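## Task

Place the AAA battery into the blue box (releasing it is fine as soon as some of it is inside), then cover that box with the lid belonging to it. Afterwards open the hand and move away. The robot must not topple or finish leaning, and nothing may count as finished if it stays in place only because the robot holds it.

## Robot and tools

ROBOT. A wheeled cart with a head camera and two arms (left_arm, right_arm), each with a wrist camera. The cart is 0.53 m wide and spans x = -0.35 to 0.07 m. Each arm turns about a vertical pan axis at x = -0.060, y = +0.155 (left) or -0.155 m (right). The shoulder sits 0.03 m out from that axis and 0.89 m high; links are 0.116 (upper arm), 0.135 (forearm) and 0.162 m (hand). A fixed jaw tip reaches roughly 0.44 m from its pan axis at most, and never below about 0.55 m above the floor. Something may occasionally nudge a loose object.

FRAMES. Base frame: origin on the floor between the drive wheels, x forward, y left, z up, metres. The reported left_hand and right_hand are the fixed-jaw tips in this frame; a held object sits beside the tip on the swinging-jaw side. Hand axes: z along the fingers, y from swinging jaw toward fixed jaw. These positions can be off by a few cm, differently per arm. base_odometry is measured from the scene's starting base frame, counts wheel turns (slip looks like travel), heading in radians, left positive, -3.142 to 3.142.

execute_actions. Arguments: actions (a list holding one action or none) and cameras (list from head_camera, left_wrist_camera, right_wrist_camera, all; omitted/null/["all"] gives all, [] gives none; a bad name rejects the call). An action may contain base, joints or both; their motions start together. base holds exactly one key: translate_m, a straight drive offset in metres from the current spot, forward positive, -1.4 to 1.4; or rotate_rad, an in-place turn offset in radians, counter-clockwise positive, -3.2 to 3.2. No sideways motion. Base offsets are counted from where the last state report placed the base. joints is one flat map of absolute targets by joint name, in radians, covering both arms and head; list only the joints you want to move. Ranges (done tolerance): head_pan_rad -3.2..3.2 (±0.02, 0 forward, + left); head_tilt_rad -0.76..1.45 (±0.02, 0 level, + down); for each arm prefix left_arm_ / right_arm_: shoulder_pan_rad -1.919..1.919 (±0.02), shoulder_lift_rad -1.745..1.745 (±0.1), elbow_flex_rad -1.69..1.58 (±0.07), wrist_flex_rad -1.658..1.658 (±0.03), wrist_roll_rad -2.743..2.841 (±0.02), gripper_rad 0..1.919 (±0.03). Unknown keys or out-of-range numbers reject the whole call with no motion. Omitted joints or base may keep pushing toward old targets without showing it. An empty list just reports state and images. The result gives state plus one image per requested camera; the pictures line gives their order.

wait: seconds (0 to 10); no new command, returns state and images.
zoom_image: camera plus region [x0, y0, x1, y1] in pixels of that camera's latest full image, origin top-left, at most 504 x 504.
finished_scene: scene (1 or 2) ends that scene for good after the last command has been held; its result reports success and gives the next task. A reply without any tool call ends everything.

JOINT GEOMETRY. Pan: at 0 the left arm points left and the right arm right; positive is clockwise from above; straight ahead is +1.571 (left) and -1.571 (right). Bend: with lift, elbow and wrist flex at 0 the upper arm points up tilted 0.24 rad outward and forearm and fingers are level; positive bends downward. The sum of those three is the finger angle below level (1.571 = vertical down, which needs the forearm no more than 0.08 rad above level). Roll: -1.522 closes jaws across the arm plane with the fixed jaw on the left looking outward; 1.619 puts it on the right; 0.049 closes them within the plane, fixed jaw below (level fingers) or toward the pan axis (fingers down). Jaw gap by gripper angle: 0 gives 0.003 m, 0.3 gives 0.026, 0.6 gives 0.049, 1 gives 0.076, 1.919 gives 0.106. The hand body protrudes about 0.08 m above level fingers when the fixed jaw is left and below when right, so keep it left when working over furniture.

STOW. Left: pan -1.75, lift 0.05, elbow 1.35, wrist_flex -1.55, roll -1.52; right identical except pan 1.75. Do it in two steps away from loose items: wrist flex and roll first, then the other three; a single step can jam the hand on the cart. Leaving stow, don't move the wrists first. Stowed, an in-place turn needs 0.44 m of free radius; near a desk, turning or reversing can snag the cart's rear and tip it.

STATUS. base_status and joint_status per motion: done (base: wheels turned the commanded amount, slip included); off_target (resting away from target, maybe still pushing: a load, an obstacle or a tripped motor); time_out (target dropped, holds position); not_followed with a joint command not followed line and a cause, when a self-collision check between links or between arms withholds that arm's targets (the gripper still moves; the withheld targets may be retried later). contact_stop never appears. on_its_own lists uncommanded motion. To stop a blocked joint pushing, command its current reading. If a stop is reported, later calls in the same reply are skipped.

SAG AND OVERLOAD. Loaded or far-reaching joints settle below target; offset the next target upward by the observed sag. A joint held more than about 0.30 rad from target for about 2 s trips to 20 % torque, silently; your reply time counts, and the robot holds its last command while you reply. To reset: once the reading is steady, command 0.2 rad from it on the side away from the tripping target (past a range end use 0.04 beyond that end, or the end itself for a jaw).

LOADS AND GRIP. One hand lifts about 0.4 kg fully extended, 0.7 kg within 0.28 m of the pan axis; two hands close in, about 1 kg. Squeeze by targeting up to 0.2 rad below the contact angle; lower adds nothing and risks a trip. A holding jaw reads off_target; done means empty or barely gripping.

HEAT. The Motor temperatures line lists each arm's joints in joint_positions order. MOTOR HOT warns from 55 °C; at 70 °C an OVER-TEMPERATURE FAULT halts that arm and limps the hot motors (limit_stop_at_motor_heat in joint_status; resend targets later). Set loads down to let them cool.

AVOID. Dropping, slipping, slamming or hard pushing; pulling on things in front (tips the robot); arms or hands striking or pressing each other; leaving the robot fallen or tilted.

Each tool is called after "Call:" in YAML: its name, and indented under it one key for each argument.

## Session

Call:
execute_actions:
  actions: []

Scene clock: 0.00 s.
Motor temperatures (°C, as the motors report them): left_arm=[28 28 27 26 27] | right_arm=[27 27 28 30 28]
base_odometry: x=+0.000 y=+0.000 heading=+0.000 (m, m, rad; odometry frame)
base_status: not commanded
joint_positions: head_pan_rad=-0.020 head_tilt_rad=+0.021 left_arm_shoulder_pan_rad=-1.758 left_arm_shoulder_lift_rad=+0.057 left_arm_elbow_flex_rad=+1.309 left_arm_wrist_flex_rad=-1.479 left_arm_wrist_roll_rad=-1.546 left_arm_gripper_rad=+1.920 right_arm_shoulder_pan_rad=+1.744 right_arm_shoulder_lift_rad=+0.071 right_arm_elbow_flex_rad=+1.366 right_arm_wrist_flex_rad=-1.549 right_arm_wrist_roll_rad=-1.542 right_arm_gripper_rad=+1.920
joint_status: not commanded
left_hand: x=-0.3109 y=+0.0995 z=+0.8919 quat_wxyz=(-0.079, -0.664, -0.054, +0.742) (m; base frame)
right_hand: x=-0.3067 y=-0.1197 z=+0.8892 quat_wxyz=(-0.057, +0.663, -0.064, -0.743) (m; base frame)
pictures: head_camera, left_wrist_camera, right_wrist_camera
Images, in order (width x height): head_camera 644x476, left_wrist_camera 644x476, right_wrist_camera 644x476.

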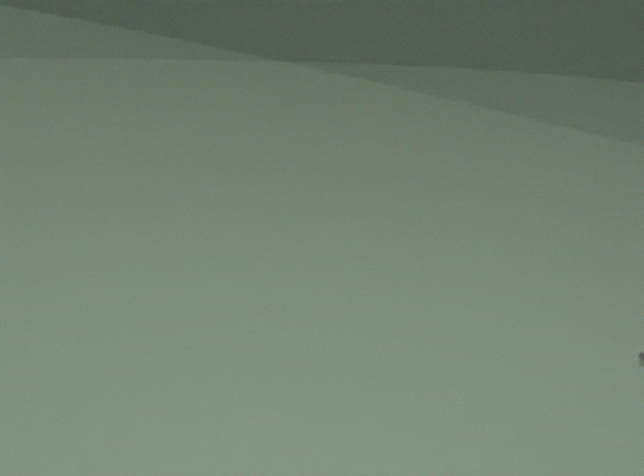

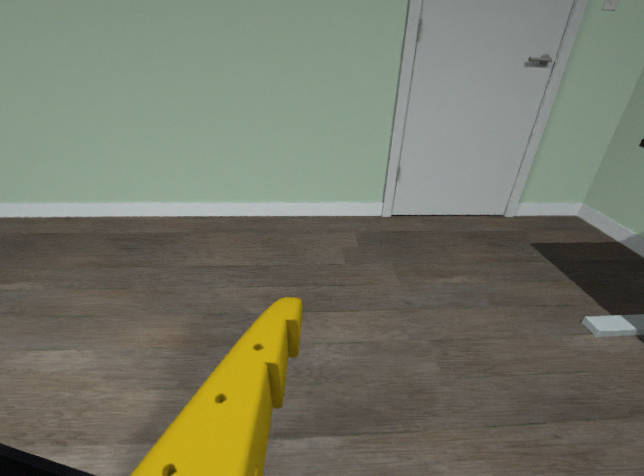

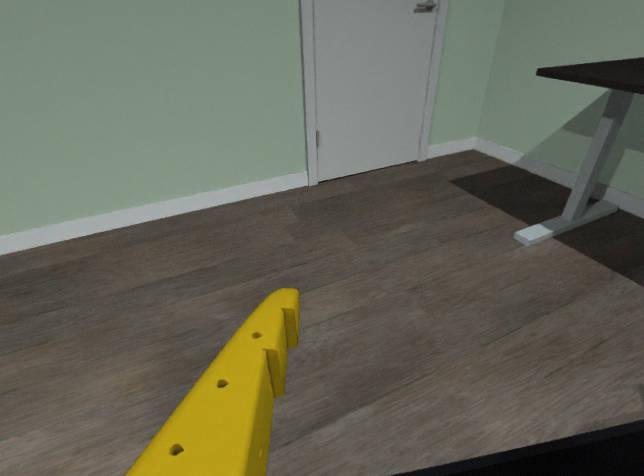

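Call:
execute_actions:
  actions:
    - {"joints":{"head_pan_rad":1.6,"head_tilt_rad":0.5}}
  cameras: ["head_camera"]

Scene clock: 2.03 s.
Motor temperatures (°C, as the motors report them): left_arm=[28 28 27 26 27] | right_arm=[27 27 28 30 28]
base_odometry: x=+0.000 y=+0.000 heading=+0.000 (m, m, rad; odometry frame)
base_status: not commanded
joint_positions: head_pan_rad=+1.590 head_tilt_rad=+0.494 left_arm_shoulder_pan_rad=-1.758 left_arm_shoulder_lift_rad=+0.057 left_arm_elbow_flex_rad=+1.309 left_arm_wrist_flex_rad=-1.479 left_arm_wrist_roll_rad=-1.546 left_arm_gripper_rad=+1.920 right_arm_shoulder_pan_rad=+1.744 right_arm_shoulder_lift_rad=+0.071 right_arm_elbow_flex_rad=+1.366 right_arm_wrist_flex_rad=-1.549 right_arm_wrist_roll_rad=-1.542 right_arm_gripper_rad=+1.920
joint_status: all done
left_hand: x=-0.3109 y=+0.0995 z=+0.8919 quat_wxyz=(-0.079, -0.664, -0.054, +0.742) (m; base frame)
right_hand: x=-0.3067 y=-0.1197 z=+0.8892 quat_wxyz=(-0.057, +0.663, -0.064, -0.743) (m; base frame)
pictures: head_camera
Images, in order (width x height): head_camera 644x476.

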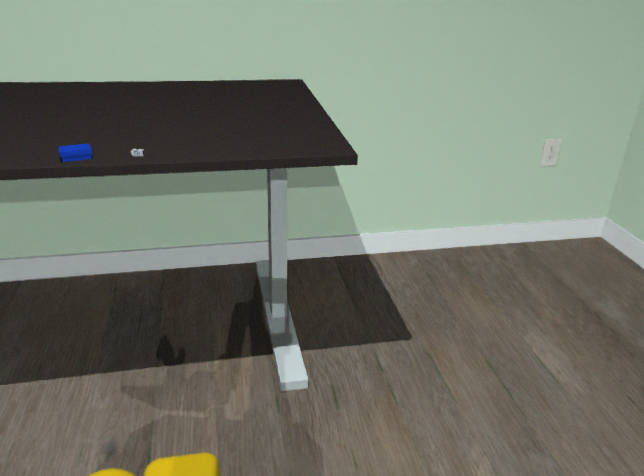

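Call:
execute_actions:
  actions:
    - {"joints":{"head_pan_rad":2.1,"head_tilt_rad":0.4}}
  cameras: ["head_camera"]

Call:
zoom_image:
  camera: "head_camera"
  region: [150, 120, 500, 300]

Scene clock: 3.30 s.
Motor temperatures (°C, as the motors report them): left_arm=[28 28 27 26 27] | right_arm=[27 27 28 30 28]
base_odometry: x=+0.000 y=+0.000 heading=+0.000 (m, m, rad; odometry frame)
base_status: not commanded
joint_positions: head_pan_rad=+2.090 head_tilt_rad=+0.413 left_arm_shoulder_pan_rad=-1.758 left_arm_shoulder_lift_rad=+0.057 left_arm_elbow_flex_rad=+1.309 left_arm_wrist_flex_rad=-1.479 left_arm_wrist_roll_rad=-1.546 left_arm_gripper_rad=+1.920 right_arm_shoulder_pan_rad=+1.744 right_arm_shoulder_lift_rad=+0.071 right_arm_elbow_flex_rad=+1.366 right_arm_wrist_flex_rad=-1.549 right_arm_wrist_roll_rad=-1.542 right_arm_gripper_rad=+1.920
joint_status: all done
left_hand: x=-0.3109 y=+0.0995 z=+0.8919 quat_wxyz=(-0.079, -0.664, -0.054, +0.742) (m; base frame)
right_hand: x=-0.3067 y=-0.1197 z=+0.8892 quat_wxyz=(-0.057, +0.663, -0.064, -0.743) (m; base frame)
pictures: head_camera
Images, in order (width x height): head_camera 644x476.

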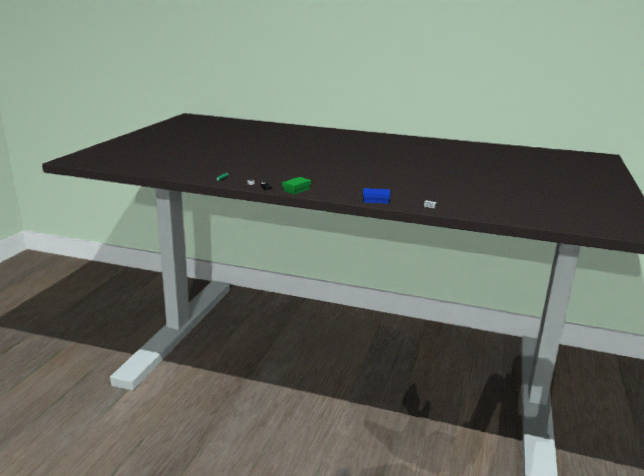

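Region (150, 120, 500, 300) of head_camera's 644x476 image, scaled by 1.440; it fills the top 259 rows of this view, and the rest is white.

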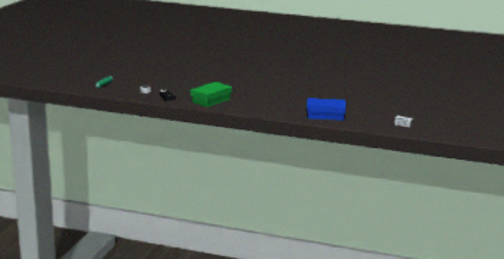

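Call:
execute_actions:
  actions:
    - {"base":{"translate_m":-0.65},"joints":{"head_pan_rad":0.0,"head_tilt_rad":0.5}}
  cameras: []

Call:
execute_actions:
  actions:
    - {"base":{"rotate_rad":1.74}}
  cameras: ["head_camera"]

Scene clock: 8.63 s.
Motor temperatures (°C, as the motors report them): left_arm=[28 28 27 26 27] | right_arm=[27 27 28 30 28]
base_odometry: x=-0.650 y=+0.000 heading=+0.000 (m, m, rad; odometry frame)
base_status: done
joint_positions: head_pan_rad=+0.010 head_tilt_rad=+0.494 left_arm_shoulder_pan_rad=-1.758 left_arm_shoulder_lift_rad=+0.057 left_arm_elbow_flex_rad=+1.309 left_arm_wrist_flex_rad=-1.479 left_arm_wrist_roll_rad=-1.546 left_arm_gripper_rad=+1.920 right_arm_shoulder_pan_rad=+1.744 right_arm_shoulder_lift_rad=+0.071 right_arm_elbow_flex_rad=+1.366 right_arm_wrist_flex_rad=-1.549 right_arm_wrist_roll_rad=-1.542 right_arm_gripper_rad=+1.920
joint_status: all done
left_hand: x=-0.3109 y=+0.0995 z=+0.8919 quat_wxyz=(-0.079, -0.664, -0.054, +0.742) (m; base frame)
right_hand: x=-0.3067 y=-0.1197 z=+0.8892 quat_wxyz=(-0.057, +0.663, -0.064, -0.743) (m; base frame)
pictures: none
No camera images: the call's "cameras" was empty. Leave "cameras" out to get every camera's image.

Scene clock: 11.50 s.
Motor temperatures (°C, as the motors report them): left_arm=[28 28 27 26 27] | right_arm=[27 27 28 30 28]
base_odometry: x=-0.651 y=+0.000 heading=+1.738 (m, m, rad; odometry frame)
base_status: done
joint_positions: head_pan_rad=+0.010 head_tilt_rad=+0.494 left_arm_shoulder_pan_rad=-1.758 left_arm_shoulder_lift_rad=+0.057 left_arm_elbow_flex_rad=+1.309 left_arm_wrist_flex_rad=-1.479 left_arm_wrist_roll_rad=-1.546 left_arm_gripper_rad=+1.920 right_arm_shoulder_pan_rad=+1.744 right_arm_shoulder_lift_rad=+0.071 right_arm_elbow_flex_rad=+1.366 right_arm_wrist_flex_rad=-1.549 right_arm_wrist_roll_rad=-1.542 right_arm_gripper_rad=+1.920
joint_status: not commanded
left_hand: x=-0.3109 y=+0.0995 z=+0.8919 quat_wxyz=(-0.079, -0.664, -0.054, +0.742) (m; base frame)
right_hand: x=-0.3067 y=-0.1197 z=+0.8892 quat_wxyz=(-0.057, +0.663, -0.064, -0.743) (m; base frame)
pictures: head_camera
Images, in order (width x height): head_camera 644x476.

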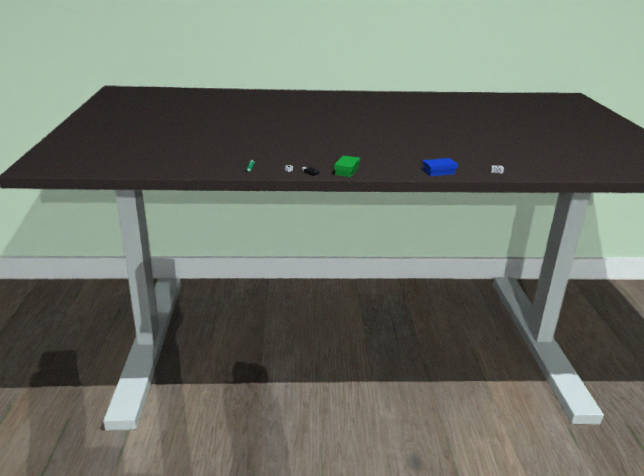

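Call:
execute_actions:
  actions:
    - {"base":{"translate_m":0.65},"joints":{"head_tilt_rad":0.75,"left_arm_shoulder_pan_rad":1.57,"right_arm_shoulder_pan_rad":-1.57,"left_arm_shoulder_lift_rad":-0.3,"right_arm_shoulder_lift_rad":-0.3,"left_arm_elbow_flex_rad":0.9,"right_arm_elbow_flex_rad":0.9}}

Scene clock: 15.93 s.
Motor temperatures (°C, as the motors report them): left_arm=[28 28 27 26 27] | right_arm=[27 27 28 30 28]
base_odometry: x=-0.760 y=+0.641 heading=+1.738 (m, m, rad; odometry frame)
base_status: done
joint_positions: head_pan_rad=+0.010 head_tilt_rad=+0.745 left_arm_shoulder_pan_rad=+1.563 left_arm_shoulder_lift_rad=-0.267 left_arm_elbow_flex_rad=+0.938 left_arm_wrist_flex_rad=-1.479 left_arm_wrist_roll_rad=-1.546 left_arm_gripper_rad=+1.920 right_arm_shoulder_pan_rad=-1.562 right_arm_shoulder_lift_rad=-0.265 right_arm_elbow_flex_rad=+0.938 right_arm_wrist_flex_rad=-1.549 right_arm_wrist_roll_rad=-1.542 right_arm_gripper_rad=+1.920
joint_status: all done
left_hand: x=+0.1875 y=+0.1647 z=+1.0462 quat_wxyz=(+0.928, +0.003, +0.372, +0.015) (m; base frame)
right_hand: x=+0.1796 y=-0.1494 z=+1.0533 quat_wxyz=(+0.940, +0.005, +0.340, +0.005) (m; base frame)
pictures: head_camera, left_wrist_camera, right_wrist_camera
Images, in order (width x height): head_camera 644x476, left_wrist_camera 644x476, right_wrist_camera 644x476.

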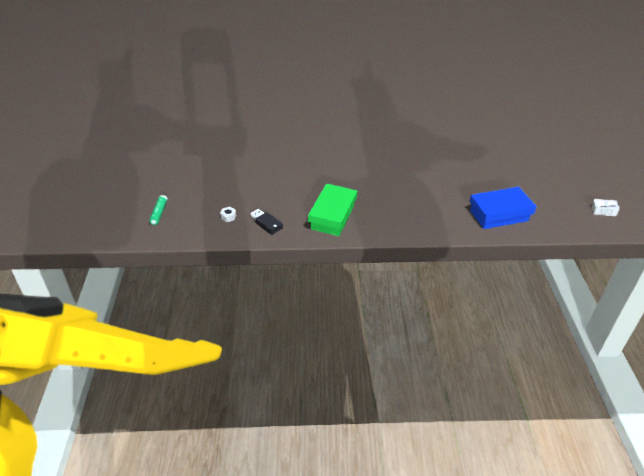

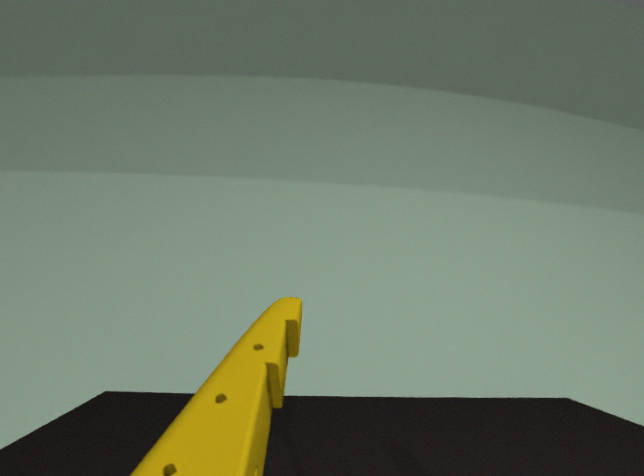

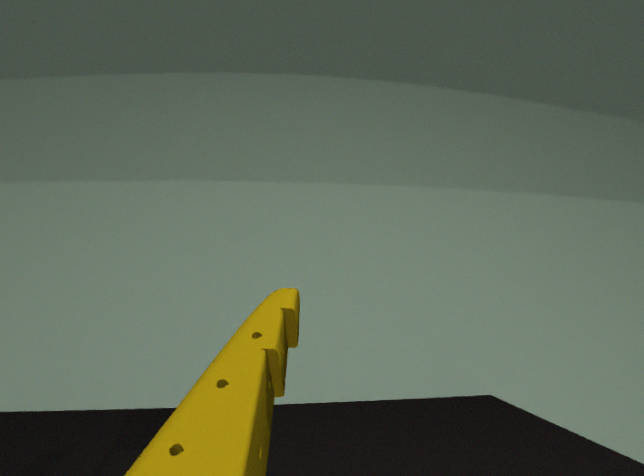

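Call:
zoom_image:
  camera: "head_camera"
  region: [440, 160, 640, 260]

Call:
zoom_image:
  camera: "head_camera"
  region: [130, 160, 380, 260]

Region (440, 160, 640, 260) of head_camera's 644x476 image, scaled by 2.520.

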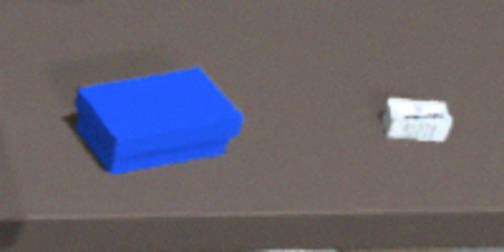

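Region (130, 160, 380, 260) of head_camera's 644x476 image, scaled by 2.016; it fills the top 202 rows of this view, and the rest is white.

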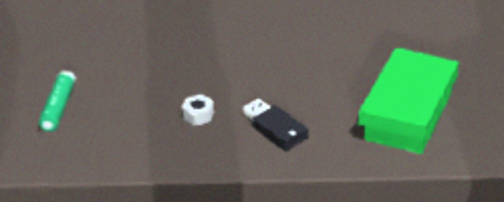

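Call:
execute_actions:
  actions:
    - {"base":{"translate_m":0.22},"joints":{"head_tilt_rad":1.0,"left_arm_shoulder_lift_rad":0.0,"right_arm_shoulder_lift_rad":0.0,"left_arm_elbow_flex_rad":-0.05,"right_arm_elbow_flex_rad":-0.05,"left_arm_wrist_flex_rad":1.55,"right_arm_wrist_flex_rad":1.55,"left_arm_gripper_rad":0.5,"right_arm_gripper_rad":0.9}}

Scene clock: 22.10 s.
Motor temperatures (°C, as the motors report them): left_arm=[28 28 27 26 27] | right_arm=[27 27 28 30 28]
base_odometry: x=-0.796 y=+0.858 heading=+1.736 (m, m, rad; odometry frame)
base_status: done
joint_positions: head_pan_rad=+0.010 head_tilt_rad=+0.995 left_arm_shoulder_pan_rad=+1.563 left_arm_shoulder_lift_rad=+0.017 left_arm_elbow_flex_rad=-0.012 left_arm_wrist_flex_rad=+1.543 left_arm_wrist_roll_rad=-1.546 left_arm_gripper_rad=+0.508 right_arm_shoulder_pan_rad=-1.562 right_arm_shoulder_lift_rad=+0.009 right_arm_elbow_flex_rad=-0.010 right_arm_wrist_flex_rad=+1.542 right_arm_wrist_roll_rad=-1.542 right_arm_gripper_rad=+0.911
joint_status: all done
left_hand: x=+0.1387 y=+0.1643 z=+0.8501 quat_wxyz=(+0.011, +0.008, +1.000, +0.000) (m; base frame)
right_hand: x=+0.1391 y=-0.1490 z=+0.8511 quat_wxyz=(+0.015, +0.014, +1.000, +0.000) (m; base frame)
pictures: head_camera, left_wrist_camera, right_wrist_camera
Images, in order (width x height): head_camera 644x476, left_wrist_camera 644x476, right_wrist_camera 644x476.

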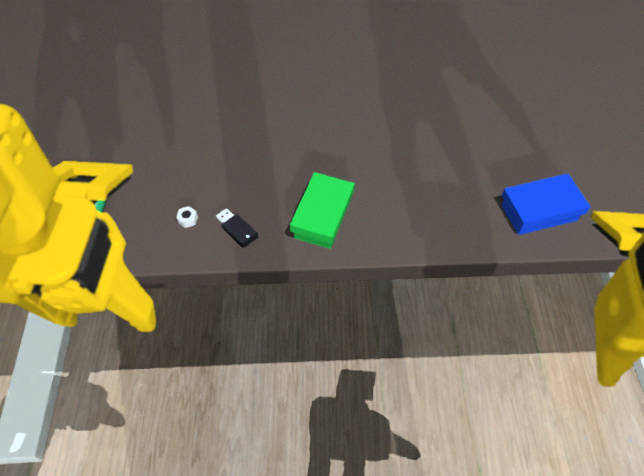

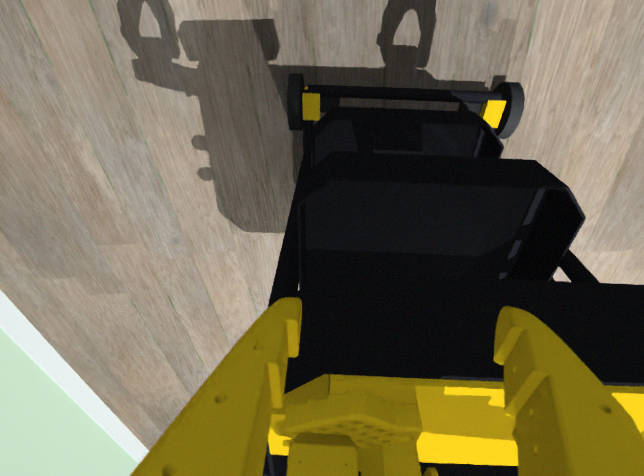

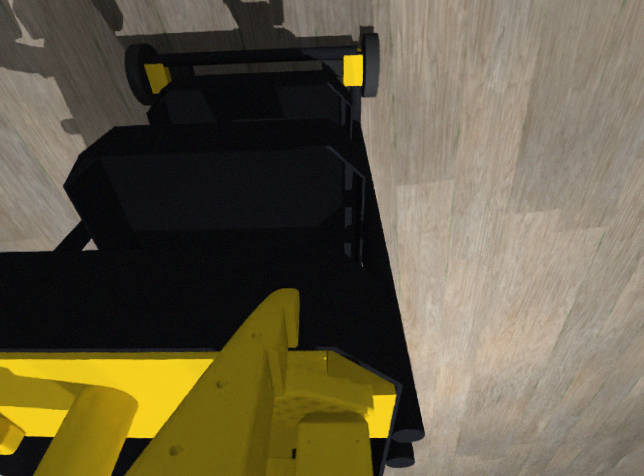

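Call:
execute_actions:
  actions:
    - {"base":{"translate_m":0.14},"joints":{"head_tilt_rad":1.15,"left_arm_shoulder_pan_rad":1.33,"left_arm_wrist_roll_rad":-1.89,"right_arm_shoulder_pan_rad":-1.42,"right_arm_wrist_roll_rad":0.45,"left_arm_shoulder_lift_rad":0.3,"left_arm_elbow_flex_rad":-0.33,"right_arm_shoulder_lift_rad":0.15,"right_arm_elbow_flex_rad":-0.18}}

Scene clock: 26.87 s.
Motor temperatures (°C, as the motors report them): left_arm=[28 28 27 26 27] | right_arm=[27 27 28 30 28]
base_odometry: x=-0.819 y=+0.996 heading=+1.734 (m, m, rad; odometry frame)
base_status: done
joint_positions: head_pan_rad=+0.010 head_tilt_rad=+1.145 left_arm_shoulder_pan_rad=+1.337 left_arm_shoulder_lift_rad=+0.316 left_arm_elbow_flex_rad=-0.294 left_arm_wrist_flex_rad=+1.543 left_arm_wrist_roll_rad=-1.881 left_arm_gripper_rad=+0.508 right_arm_shoulder_pan_rad=-1.428 right_arm_shoulder_lift_rad=+0.155 right_arm_elbow_flex_rad=-0.142 right_arm_wrist_flex_rad=+1.544 right_arm_wrist_roll_rad=+0.441 right_arm_gripper_rad=+0.911
joint_status: all done
left_hand: x=+0.1625 y=+0.2155 z=+0.8341 quat_wxyz=(+0.003, +0.062, +0.998, +0.001) (m; base frame)
right_hand: x=+0.1429 y=-0.1875 z=+0.8437 quat_wxyz=(+0.003, -0.790, +0.613, -0.006) (m; base frame)
pictures: head_camera, left_wrist_camera, right_wrist_camera
Images, in order (width x height): head_camera 644x476, left_wrist_camera 644x476, right_wrist_camera 644x476.

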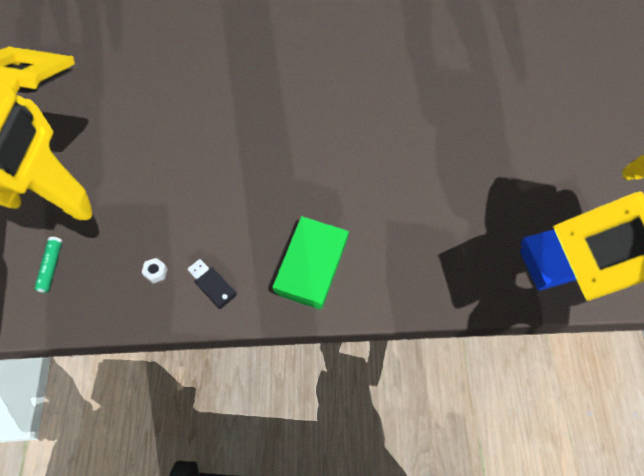

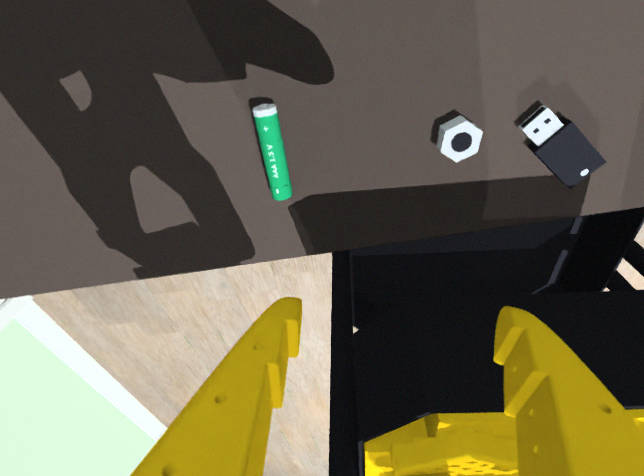

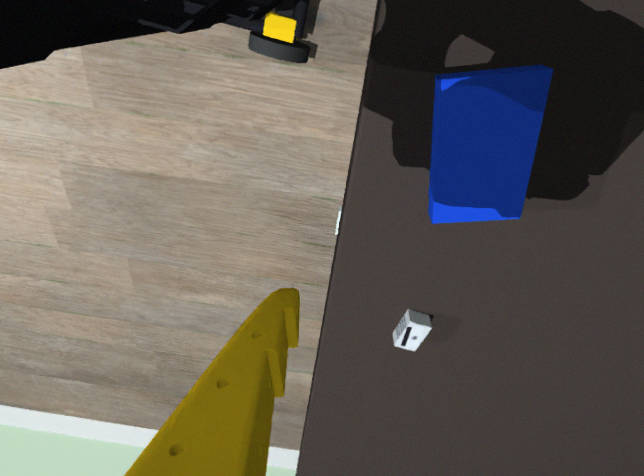

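Call:
execute_actions:
  actions:
    - {"base":{"translate_m":0.04},"joints":{"left_arm_shoulder_pan_rad":1.19,"left_arm_wrist_roll_rad":-1.91,"left_arm_shoulder_lift_rad":0.57,"left_arm_elbow_flex_rad":-0.495,"left_arm_wrist_flex_rad":1.45,"right_arm_wrist_roll_rad":0.55,"right_arm_shoulder_lift_rad":0.40,"right_arm_elbow_flex_rad":-0.225,"right_arm_wrist_flex_rad":1.35}}

Scene clock: 29.07 s.
Motor temperatures (°C, as the motors report them): left_arm=[28 28 27 26 27] | right_arm=[27 27 28 30 28]
base_odometry: x=-0.826 y=+1.037 heading=+1.732 (m, m, rad; odometry frame)
base_status: done
joint_positions: head_pan_rad=+0.010 head_tilt_rad=+1.145 left_arm_shoulder_pan_rad=+1.198 left_arm_shoulder_lift_rad=+0.590 left_arm_elbow_flex_rad=-0.457 left_arm_wrist_flex_rad=+1.457 left_arm_wrist_roll_rad=-1.899 left_arm_gripper_rad=+0.508 right_arm_shoulder_pan_rad=-1.428 right_arm_shoulder_lift_rad=+0.411 right_arm_elbow_flex_rad=-0.188 right_arm_wrist_flex_rad=+1.355 right_arm_wrist_roll_rad=+0.543 right_arm_gripper_rad=+0.911
joint_status: all done
left_hand: x=+0.1703 y=+0.2530 z=+0.7985 quat_wxyz=(-0.009, +0.002, +1.000, -0.004) (m; base frame)
right_hand: x=+0.1629 y=-0.1911 z=+0.8007 quat_wxyz=(-0.002, -0.820, +0.573, +0.003) (m; base frame)
pictures: head_camera, left_wrist_camera, right_wrist_camera
Images, in order (width x height): head_camera 644x476, left_wrist_camera 644x476, right_wrist_camera 644x476.

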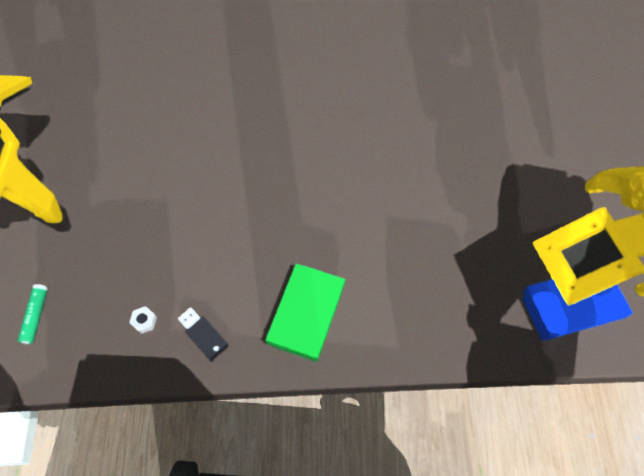

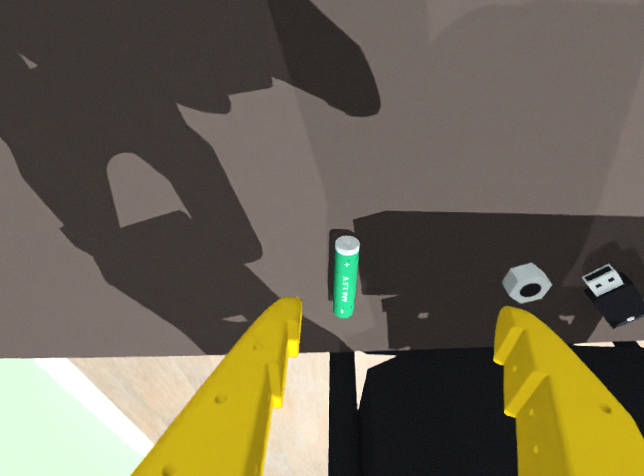

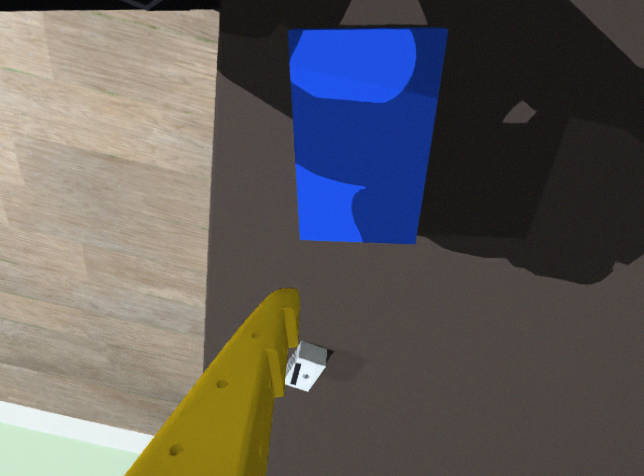

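Call:
execute_actions:
  actions:
    - {"joints":{"head_tilt_rad":1.25,"left_arm_shoulder_pan_rad":1.097,"left_arm_wrist_roll_rad":-2.0,"left_arm_shoulder_lift_rad":0.30,"left_arm_elbow_flex_rad":0.33,"left_arm_wrist_flex_rad":0.89,"right_arm_shoulder_pan_rad":-1.447,"right_arm_shoulder_lift_rad":0.41,"right_arm_elbow_flex_rad":0.0,"right_arm_wrist_flex_rad":1.11}}

Scene clock: 32.20 s.
Motor temperatures (°C, as the motors report them): left_arm=[28 28 27 26 27] | right_arm=[27 27 28 30 28]
base_odometry: x=-0.826 y=+1.037 heading=+1.732 (m, m, rad; odometry frame)
base_status: not commanded
joint_positions: head_pan_rad=+0.010 head_tilt_rad=+1.245 left_arm_shoulder_pan_rad=+1.104 left_arm_shoulder_lift_rad=+0.345 left_arm_elbow_flex_rad=+0.330 left_arm_wrist_flex_rad=+0.897 left_arm_wrist_roll_rad=-1.991 left_arm_gripper_rad=+0.508 right_arm_shoulder_pan_rad=-1.439 right_arm_shoulder_lift_rad=+0.419 right_arm_elbow_flex_rad=+0.000 right_arm_wrist_flex_rad=+1.116 right_arm_wrist_roll_rad=+0.543 right_arm_gripper_rad=+0.911
joint_status: all done
left_hand: x=+0.1212 y=+0.2541 z=+0.7497 quat_wxyz=(-0.001, +0.001, +1.000, +0.000) (m; base frame)
right_hand: x=+0.1635 y=-0.1887 z=+0.7746 quat_wxyz=(+0.008, -0.823, +0.568, -0.016) (m; base frame)
pictures: head_camera, left_wrist_camera, right_wrist_camera
Images, in order (width x height): head_camera 644x476, left_wrist_camera 644x476, right_wrist_camera 644x476.

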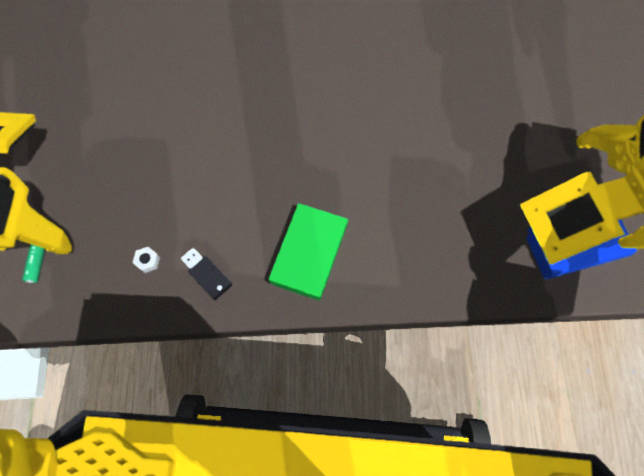

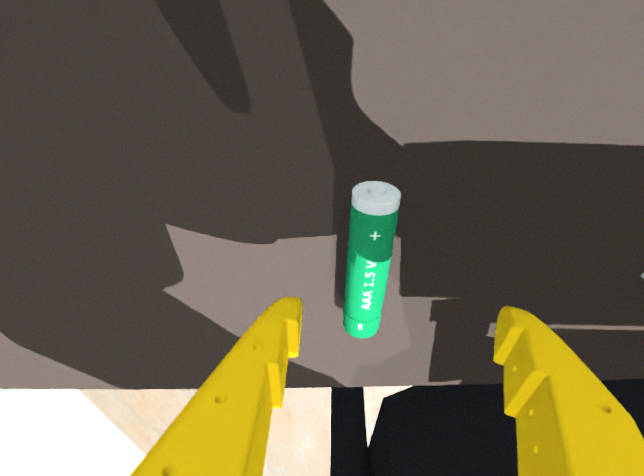

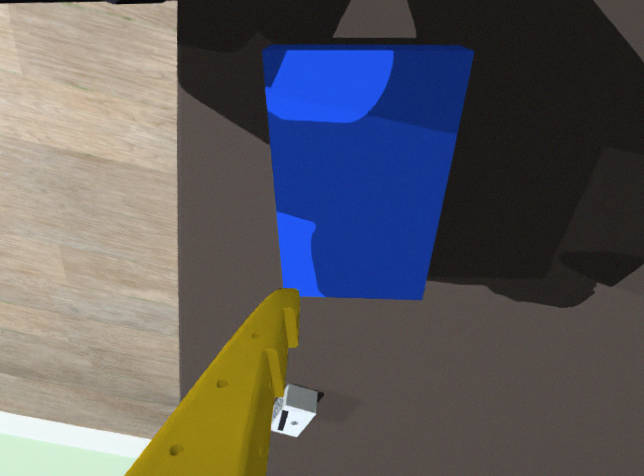

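Call:
execute_actions:
  actions:
    - {"joints":{"left_arm_shoulder_pan_rad":1.131,"left_arm_wrist_roll_rad":-1.96,"left_arm_shoulder_lift_rad":0.42,"left_arm_elbow_flex_rad":0.416,"left_arm_wrist_flex_rad":0.716,"right_arm_shoulder_pan_rad":-1.465,"right_arm_shoulder_lift_rad":0.30,"right_arm_elbow_flex_rad":0.142,"right_arm_wrist_flex_rad":1.08}}
  cameras: ["left_wrist_camera","right_wrist_camera"]

Scene clock: 33.77 s.
Motor temperatures (°C, as the motors report them): left_arm=[28 28 27 26 27] | right_arm=[27 27 28 30 28]
base_odometry: x=-0.826 y=+1.037 heading=+1.732 (m, m, rad; odometry frame)
base_status: not commanded
joint_positions: head_pan_rad=+0.010 head_tilt_rad=+1.245 left_arm_shoulder_pan_rad=+1.125 left_arm_shoulder_lift_rad=+0.408 left_arm_elbow_flex_rad=+0.413 left_arm_wrist_flex_rad=+0.745 left_arm_wrist_roll_rad=-1.970 left_arm_gripper_rad=+0.508 right_arm_shoulder_pan_rad=-1.458 right_arm_shoulder_lift_rad=+0.349 right_arm_elbow_flex_rad=+0.142 right_arm_wrist_flex_rad=+1.087 right_arm_wrist_roll_rad=+0.543 right_arm_gripper_rad=+0.911
joint_status: all done
left_hand: x=+0.1178 y=+0.2477 z=+0.7305 quat_wxyz=(+0.002, +0.001, +1.000, +0.001) (m; base frame)
right_hand: x=+0.1470 y=-0.1827 z=+0.7709 quat_wxyz=(-0.001, -0.828, +0.561, +0.003) (m; base frame)
pictures: left_wrist_camera, right_wrist_camera
Images, in order (width x height): left_wrist_camera 644x476, right_wrist_camera 644x476.

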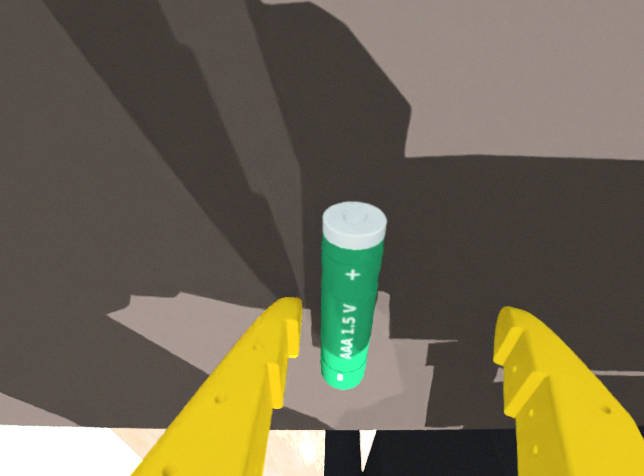

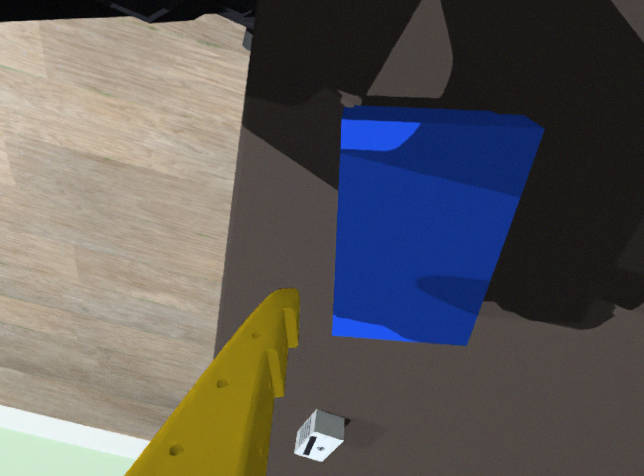

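Call:
execute_actions:
  actions:
    - {"joints":{"left_arm_gripper_rad":0.0,"left_arm_shoulder_lift_rad":0.40,"left_arm_wrist_flex_rad":0.74,"right_arm_wrist_roll_rad":0.49,"right_arm_shoulder_lift_rad":0.505,"right_arm_wrist_flex_rad":0.908}}
  cameras: ["left_wrist_camera","right_wrist_camera"]

Scene clock: 35.13 s.
Motor temperatures (°C, as the motors report them): left_arm=[28 28 27 26 27] | right_arm=[27 27 28 30 28]
base_odometry: x=-0.826 y=+1.037 heading=+1.732 (m, m, rad; odometry frame)
base_status: not commanded
joint_positions: head_pan_rad=+0.010 head_tilt_rad=+1.245 left_arm_shoulder_pan_rad=+1.133 left_arm_shoulder_lift_rad=+0.400 left_arm_elbow_flex_rad=+0.413 left_arm_wrist_flex_rad=+0.745 left_arm_wrist_roll_rad=-1.970 left_arm_gripper_rad=+0.100 right_arm_shoulder_pan_rad=-1.458 right_arm_shoulder_lift_rad=+0.514 right_arm_elbow_flex_rad=+0.142 right_arm_wrist_flex_rad=+0.913 right_arm_wrist_roll_rad=+0.498 right_arm_gripper_rad=+0.911
joint_status: left_arm_gripper_rad off_target (ended at +0.100, target +0.000); the others done
left_hand: x=+0.1197 y=+0.2468 z=+0.7319 quat_wxyz=(+0.005, +0.005, +1.000, +0.003) (m; base frame)
right_hand: x=+0.1517 y=-0.1829 z=+0.7396 quat_wxyz=(+0.000, -0.815, +0.579, -0.001) (m; base frame)
pictures: left_wrist_camera, right_wrist_camera
Images, in order (width x height): left_wrist_camera 644x476, right_wrist_camera 644x476.

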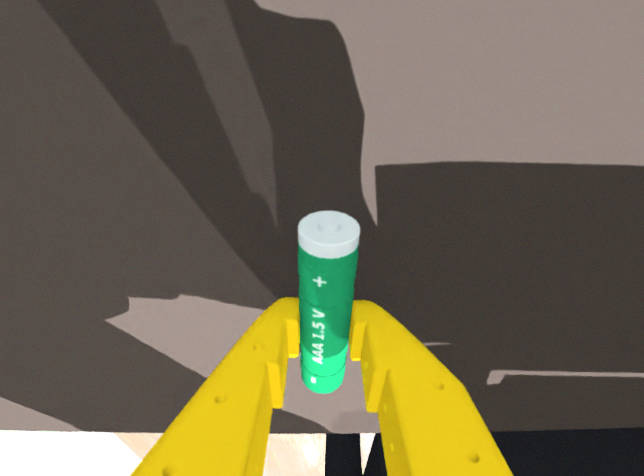

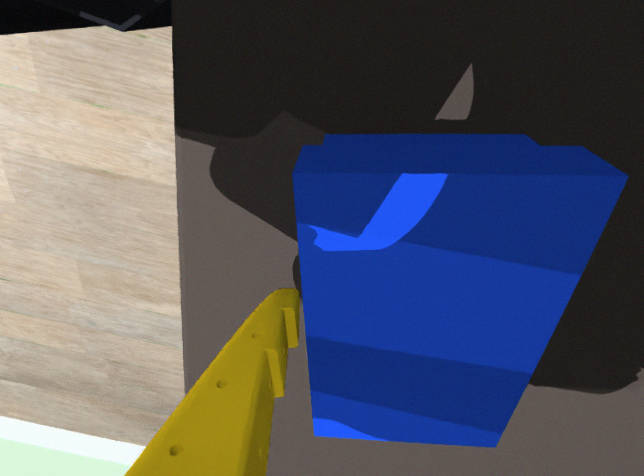

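Call:
execute_actions:
  actions:
    - {"joints":{"left_arm_shoulder_lift_rad":0.1,"left_arm_elbow_flex_rad":0.15,"left_arm_wrist_flex_rad":1.25,"right_arm_shoulder_lift_rad":0.415,"right_arm_wrist_flex_rad":0.97}}
  cameras: ["left_wrist_camera","right_wrist_camera"]

Scene clock: 36.87 s.
Motor temperatures (°C, as the motors report them): left_arm=[28 28 27 26 27] | right_arm=[27 27 28 30 28]
base_odometry: x=-0.826 y=+1.037 heading=+1.732 (m, m, rad; odometry frame)
base_status: not commanded
joint_positions: head_pan_rad=+0.010 head_tilt_rad=+1.245 left_arm_shoulder_pan_rad=+1.133 left_arm_shoulder_lift_rad=+0.145 left_arm_elbow_flex_rad=+0.188 left_arm_wrist_flex_rad=+1.244 left_arm_wrist_roll_rad=-1.970 left_arm_gripper_rad=+0.100 right_arm_shoulder_pan_rad=-1.458 right_arm_shoulder_lift_rad=+0.465 right_arm_elbow_flex_rad=+0.142 right_arm_wrist_flex_rad=+0.964 right_arm_wrist_roll_rad=+0.498 right_arm_gripper_rad=+0.911
joint_status: all done
left_hand: x=+0.1234 y=+0.2486 z=+0.8016 quat_wxyz=(-0.003, +0.005, +1.000, -0.001) (m; base frame)
right_hand: x=+0.1509 y=-0.1828 z=+0.7489 quat_wxyz=(+0.000, -0.815, +0.579, +0.000) (m; base frame)
pictures: left_wrist_camera, right_wrist_camera
Images, in order (width x height): left_wrist_camera 644x476, right_wrist_camera 644x476.

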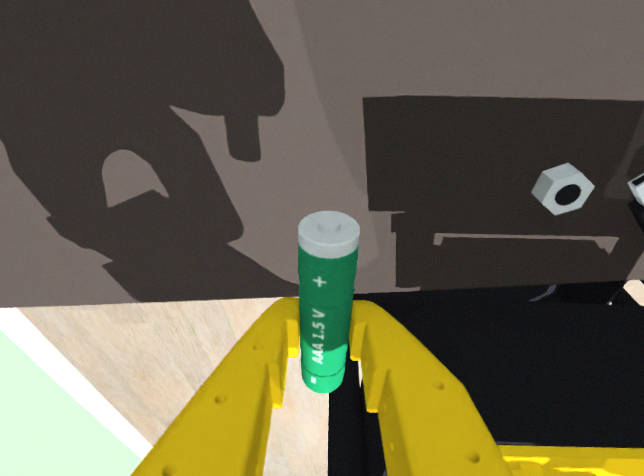

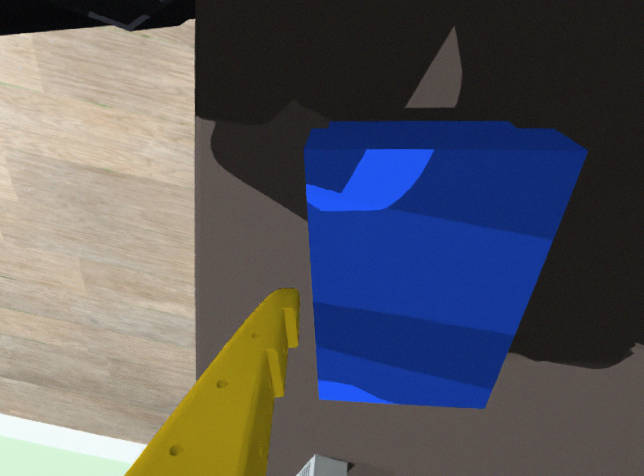

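Call:
execute_actions:
  actions:
    - {"joints":{"right_arm_gripper_rad":0.33}}
  cameras: ["right_wrist_camera"]

Scene clock: 37.80 s.
Motor temperatures (°C, as the motors report them): left_arm=[28 28 27 26 27] | right_arm=[27 27 28 30 28]
base_odometry: x=-0.826 y=+1.037 heading=+1.732 (m, m, rad; odometry frame)
base_status: not commanded
joint_positions: head_pan_rad=+0.010 head_tilt_rad=+1.245 left_arm_shoulder_pan_rad=+1.133 left_arm_shoulder_lift_rad=+0.145 left_arm_elbow_flex_rad=+0.188 left_arm_wrist_flex_rad=+1.244 left_arm_wrist_roll_rad=-1.970 left_arm_gripper_rad=+0.100 right_arm_shoulder_pan_rad=-1.458 right_arm_shoulder_lift_rad=+0.465 right_arm_elbow_flex_rad=+0.142 right_arm_wrist_flex_rad=+0.964 right_arm_wrist_roll_rad=+0.498 right_arm_gripper_rad=+0.473
joint_status: right_arm_gripper_rad off_target (ended at +0.473, target +0.330)
left_hand: x=+0.1234 y=+0.2486 z=+0.8016 quat_wxyz=(-0.003, +0.005, +1.000, -0.001) (m; base frame)
right_hand: x=+0.1509 y=-0.1828 z=+0.7489 quat_wxyz=(+0.000, -0.815, +0.579, +0.000) (m; base frame)
pictures: right_wrist_camera
Images, in order (width x height): right_wrist_camera 644x476.

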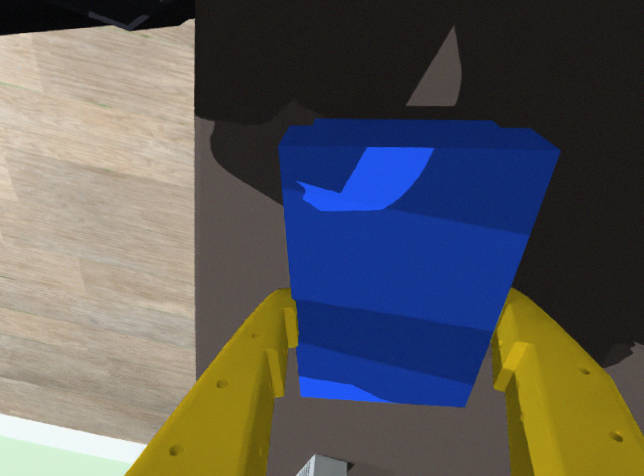

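Gripped. Lift vertically ~2 cm.

Call:
execute_actions:
  actions:
    - {"joints":{"right_arm_shoulder_lift_rad":0.30,"right_arm_wrist_flex_rad":1.087,"head_pan_rad":-0.3,"head_tilt_rad":1.15}}
  cameras: ["head_camera","right_wrist_camera"]

Scene clock: 38.90 s.
Motor temperatures (°C, as the motors report them): left_arm=[28 28 27 26 27] | right_arm=[27 27 28 30 28]
base_odometry: x=-0.826 y=+1.037 heading=+1.732 (m, m, rad; odometry frame)
base_status: not commanded
joint_positions: head_pan_rad=-0.290 head_tilt_rad=+1.165 left_arm_shoulder_pan_rad=+1.133 left_arm_shoulder_lift_rad=+0.145 left_arm_elbow_flex_rad=+0.188 left_arm_wrist_flex_rad=+1.244 left_arm_wrist_roll_rad=-1.970 left_arm_gripper_rad=+0.100 right_arm_shoulder_pan_rad=-1.458 right_arm_shoulder_lift_rad=+0.350 right_arm_elbow_flex_rad=+0.142 right_arm_wrist_flex_rad=+1.079 right_arm_wrist_roll_rad=+0.498 right_arm_gripper_rad=+0.473
joint_status: all done
left_hand: x=+0.1234 y=+0.2486 z=+0.8016 quat_wxyz=(-0.003, +0.005, +1.000, -0.001) (m; base frame)
right_hand: x=+0.1479 y=-0.1825 z=+0.7705 quat_wxyz=(+0.000, -0.815, +0.579, +0.000) (m; base frame)
pictures: head_camera, right_wrist_camera
Images, in order (width x height): head_camera 644x476, right_wrist_camera 644x476.

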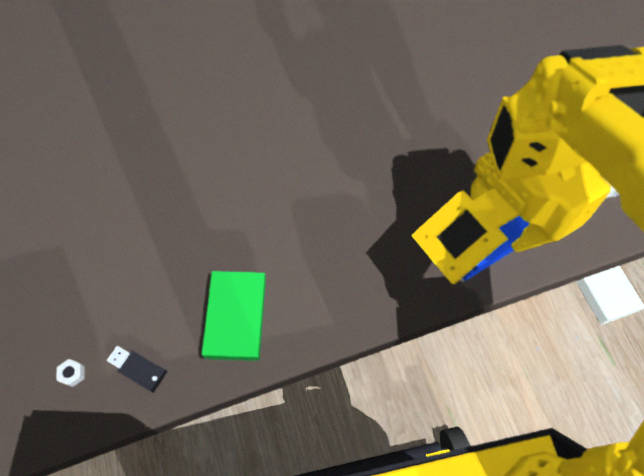

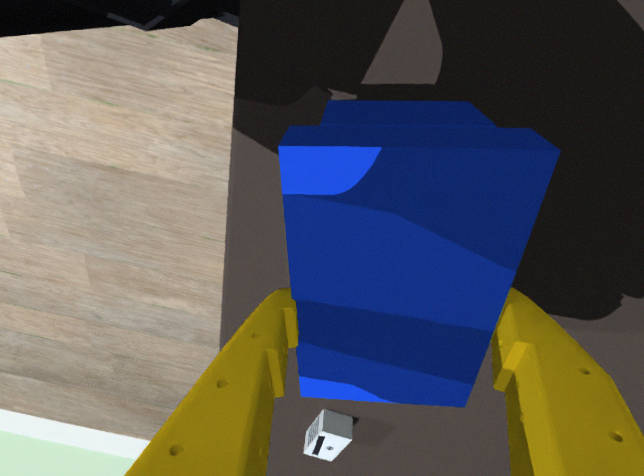

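Call:
execute_actions:
  actions:
    - {"base":{"translate_m":-0.8},"joints":{"right_arm_shoulder_lift_rad":0.05,"right_arm_wrist_flex_rad":1.33,"head_pan_rad":0.0,"head_tilt_rad":0.8,"left_arm_shoulder_pan_rad":1.7,"left_arm_shoulder_lift_rad":0.0,"left_arm_elbow_flex_rad":0.0,"left_arm_wrist_flex_rad":1.49}}
  cameras: []

Call:
execute_actions:
  actions:
    - {"base":{"rotate_rad":-0.281}}
  cameras: []

Call:
execute_actions:
  actions:
    - {"base":{"translate_m":0.6},"joints":{"head_tilt_rad":1.0}}

Scene clock: 44.47 s.
Motor temperatures (°C, as the motors report them): left_arm=[28 28 27 26 27] | right_arm=[27 27 28 30 28]
base_odometry: x=-0.698 y=+0.247 heading=+1.729 (m, m, rad; odometry frame)
base_status: done
joint_positions: head_pan_rad=-0.010 head_tilt_rad=+0.814 left_arm_shoulder_pan_rad=+1.691 left_arm_shoulder_lift_rad=+0.043 left_arm_elbow_flex_rad=+0.039 left_arm_wrist_flex_rad=+1.483 left_arm_wrist_roll_rad=-1.970 left_arm_gripper_rad=+0.100 right_arm_shoulder_pan_rad=-1.458 right_arm_shoulder_lift_rad=+0.094 right_arm_elbow_flex_rad=+0.143 right_arm_wrist_flex_rad=+1.323 right_arm_wrist_roll_rad=+0.498 right_arm_gripper_rad=+0.473
joint_status: all done
left_hand: x=+0.1416 y=+0.1376 z=+0.8390 quat_wxyz=(+0.003, +0.280, +0.960, +0.000) (m; base frame)
right_hand: x=+0.1342 y=-0.1809 z=+0.8162 quat_wxyz=(+0.003, -0.815, +0.579, -0.005) (m; base frame)
pictures: none
No camera images: the call's "cameras" was empty. Leave "cameras" out to get every camera's image.

Scene clock: 45.53 s.
Motor temperatures (°C, as the motors report them): left_arm=[28 28 27 26 27] | right_arm=[27 27 28 30 28]
base_odometry: x=-0.698 y=+0.246 heading=+1.451 (m, m, rad; odometry frame)
base_status: done
joint_positions: head_pan_rad=-0.010 head_tilt_rad=+0.814 left_arm_shoulder_pan_rad=+1.693 left_arm_shoulder_lift_rad=+0.043 left_arm_elbow_flex_rad=+0.039 left_arm_wrist_flex_rad=+1.483 left_arm_wrist_roll_rad=-1.970 left_arm_gripper_rad=+0.100 right_arm_shoulder_pan_rad=-1.459 right_arm_shoulder_lift_rad=+0.094 right_arm_elbow_flex_rad=+0.143 right_arm_wrist_flex_rad=+1.323 right_arm_wrist_roll_rad=+0.498 right_arm_gripper_rad=+0.473
joint_status: not commanded
left_hand: x=+0.1416 y=+0.1373 z=+0.8390 quat_wxyz=(+0.003, +0.281, +0.960, +0.000) (m; base frame)
right_hand: x=+0.1343 y=-0.1806 z=+0.8162 quat_wxyz=(+0.003, -0.816, +0.578, -0.005) (m; base frame)
pictures: none
No camera images: the call's "cameras" was empty. Leave "cameras" out to get every camera's image.

Scene clock: 49.37 s.
Motor temperatures (°C, as the motors report them): left_arm=[28 28 27 26 27] | right_arm=[27 27 28 30 28]
base_odometry: x=-0.626 y=+0.842 heading=+1.451 (m, m, rad; odometry frame)
base_status: done
joint_positions: head_pan_rad=-0.010 head_tilt_rad=+0.995 left_arm_shoulder_pan_rad=+1.693 left_arm_shoulder_lift_rad=+0.043 left_arm_elbow_flex_rad=+0.037 left_arm_wrist_flex_rad=+1.483 left_arm_wrist_roll_rad=-1.970 left_arm_gripper_rad=+0.100 right_arm_shoulder_pan_rad=-1.459 right_arm_shoulder_lift_rad=+0.094 right_arm_elbow_flex_rad=+0.143 right_arm_wrist_flex_rad=+1.324 right_arm_wrist_roll_rad=+0.498 right_arm_gripper_rad=+0.473
joint_status: all done
left_hand: x=+0.1418 y=+0.1373 z=+0.8392 quat_wxyz=(+0.004, +0.281, +0.960, +0.001) (m; base frame)
right_hand: x=+0.1340 y=-0.1806 z=+0.8163 quat_wxyz=(+0.002, -0.816, +0.578, -0.004) (m; base frame)
pictures: head_camera, left_wrist_camera, right_wrist_camera
Images, in order (width x height): head_camera 644x476, left_wrist_camera 644x476, right_wrist_camera 644x476.

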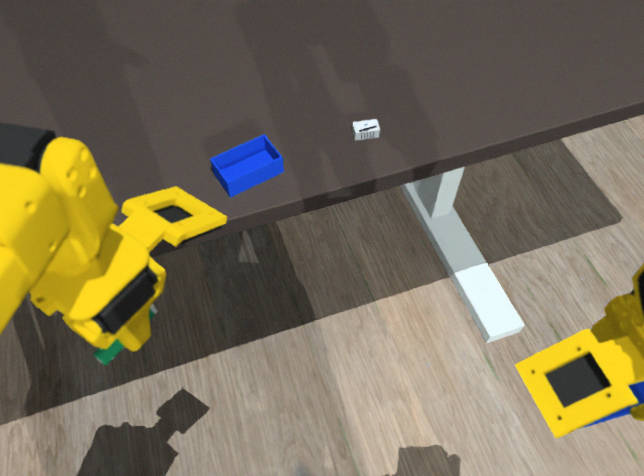

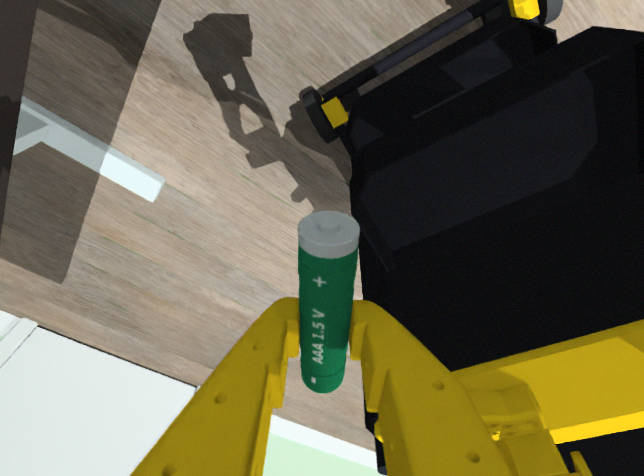

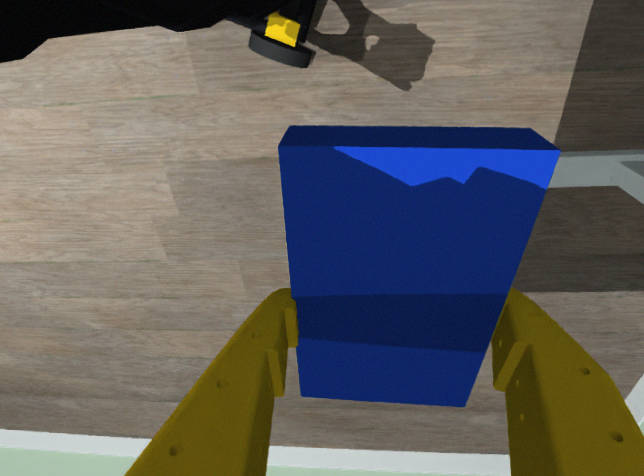

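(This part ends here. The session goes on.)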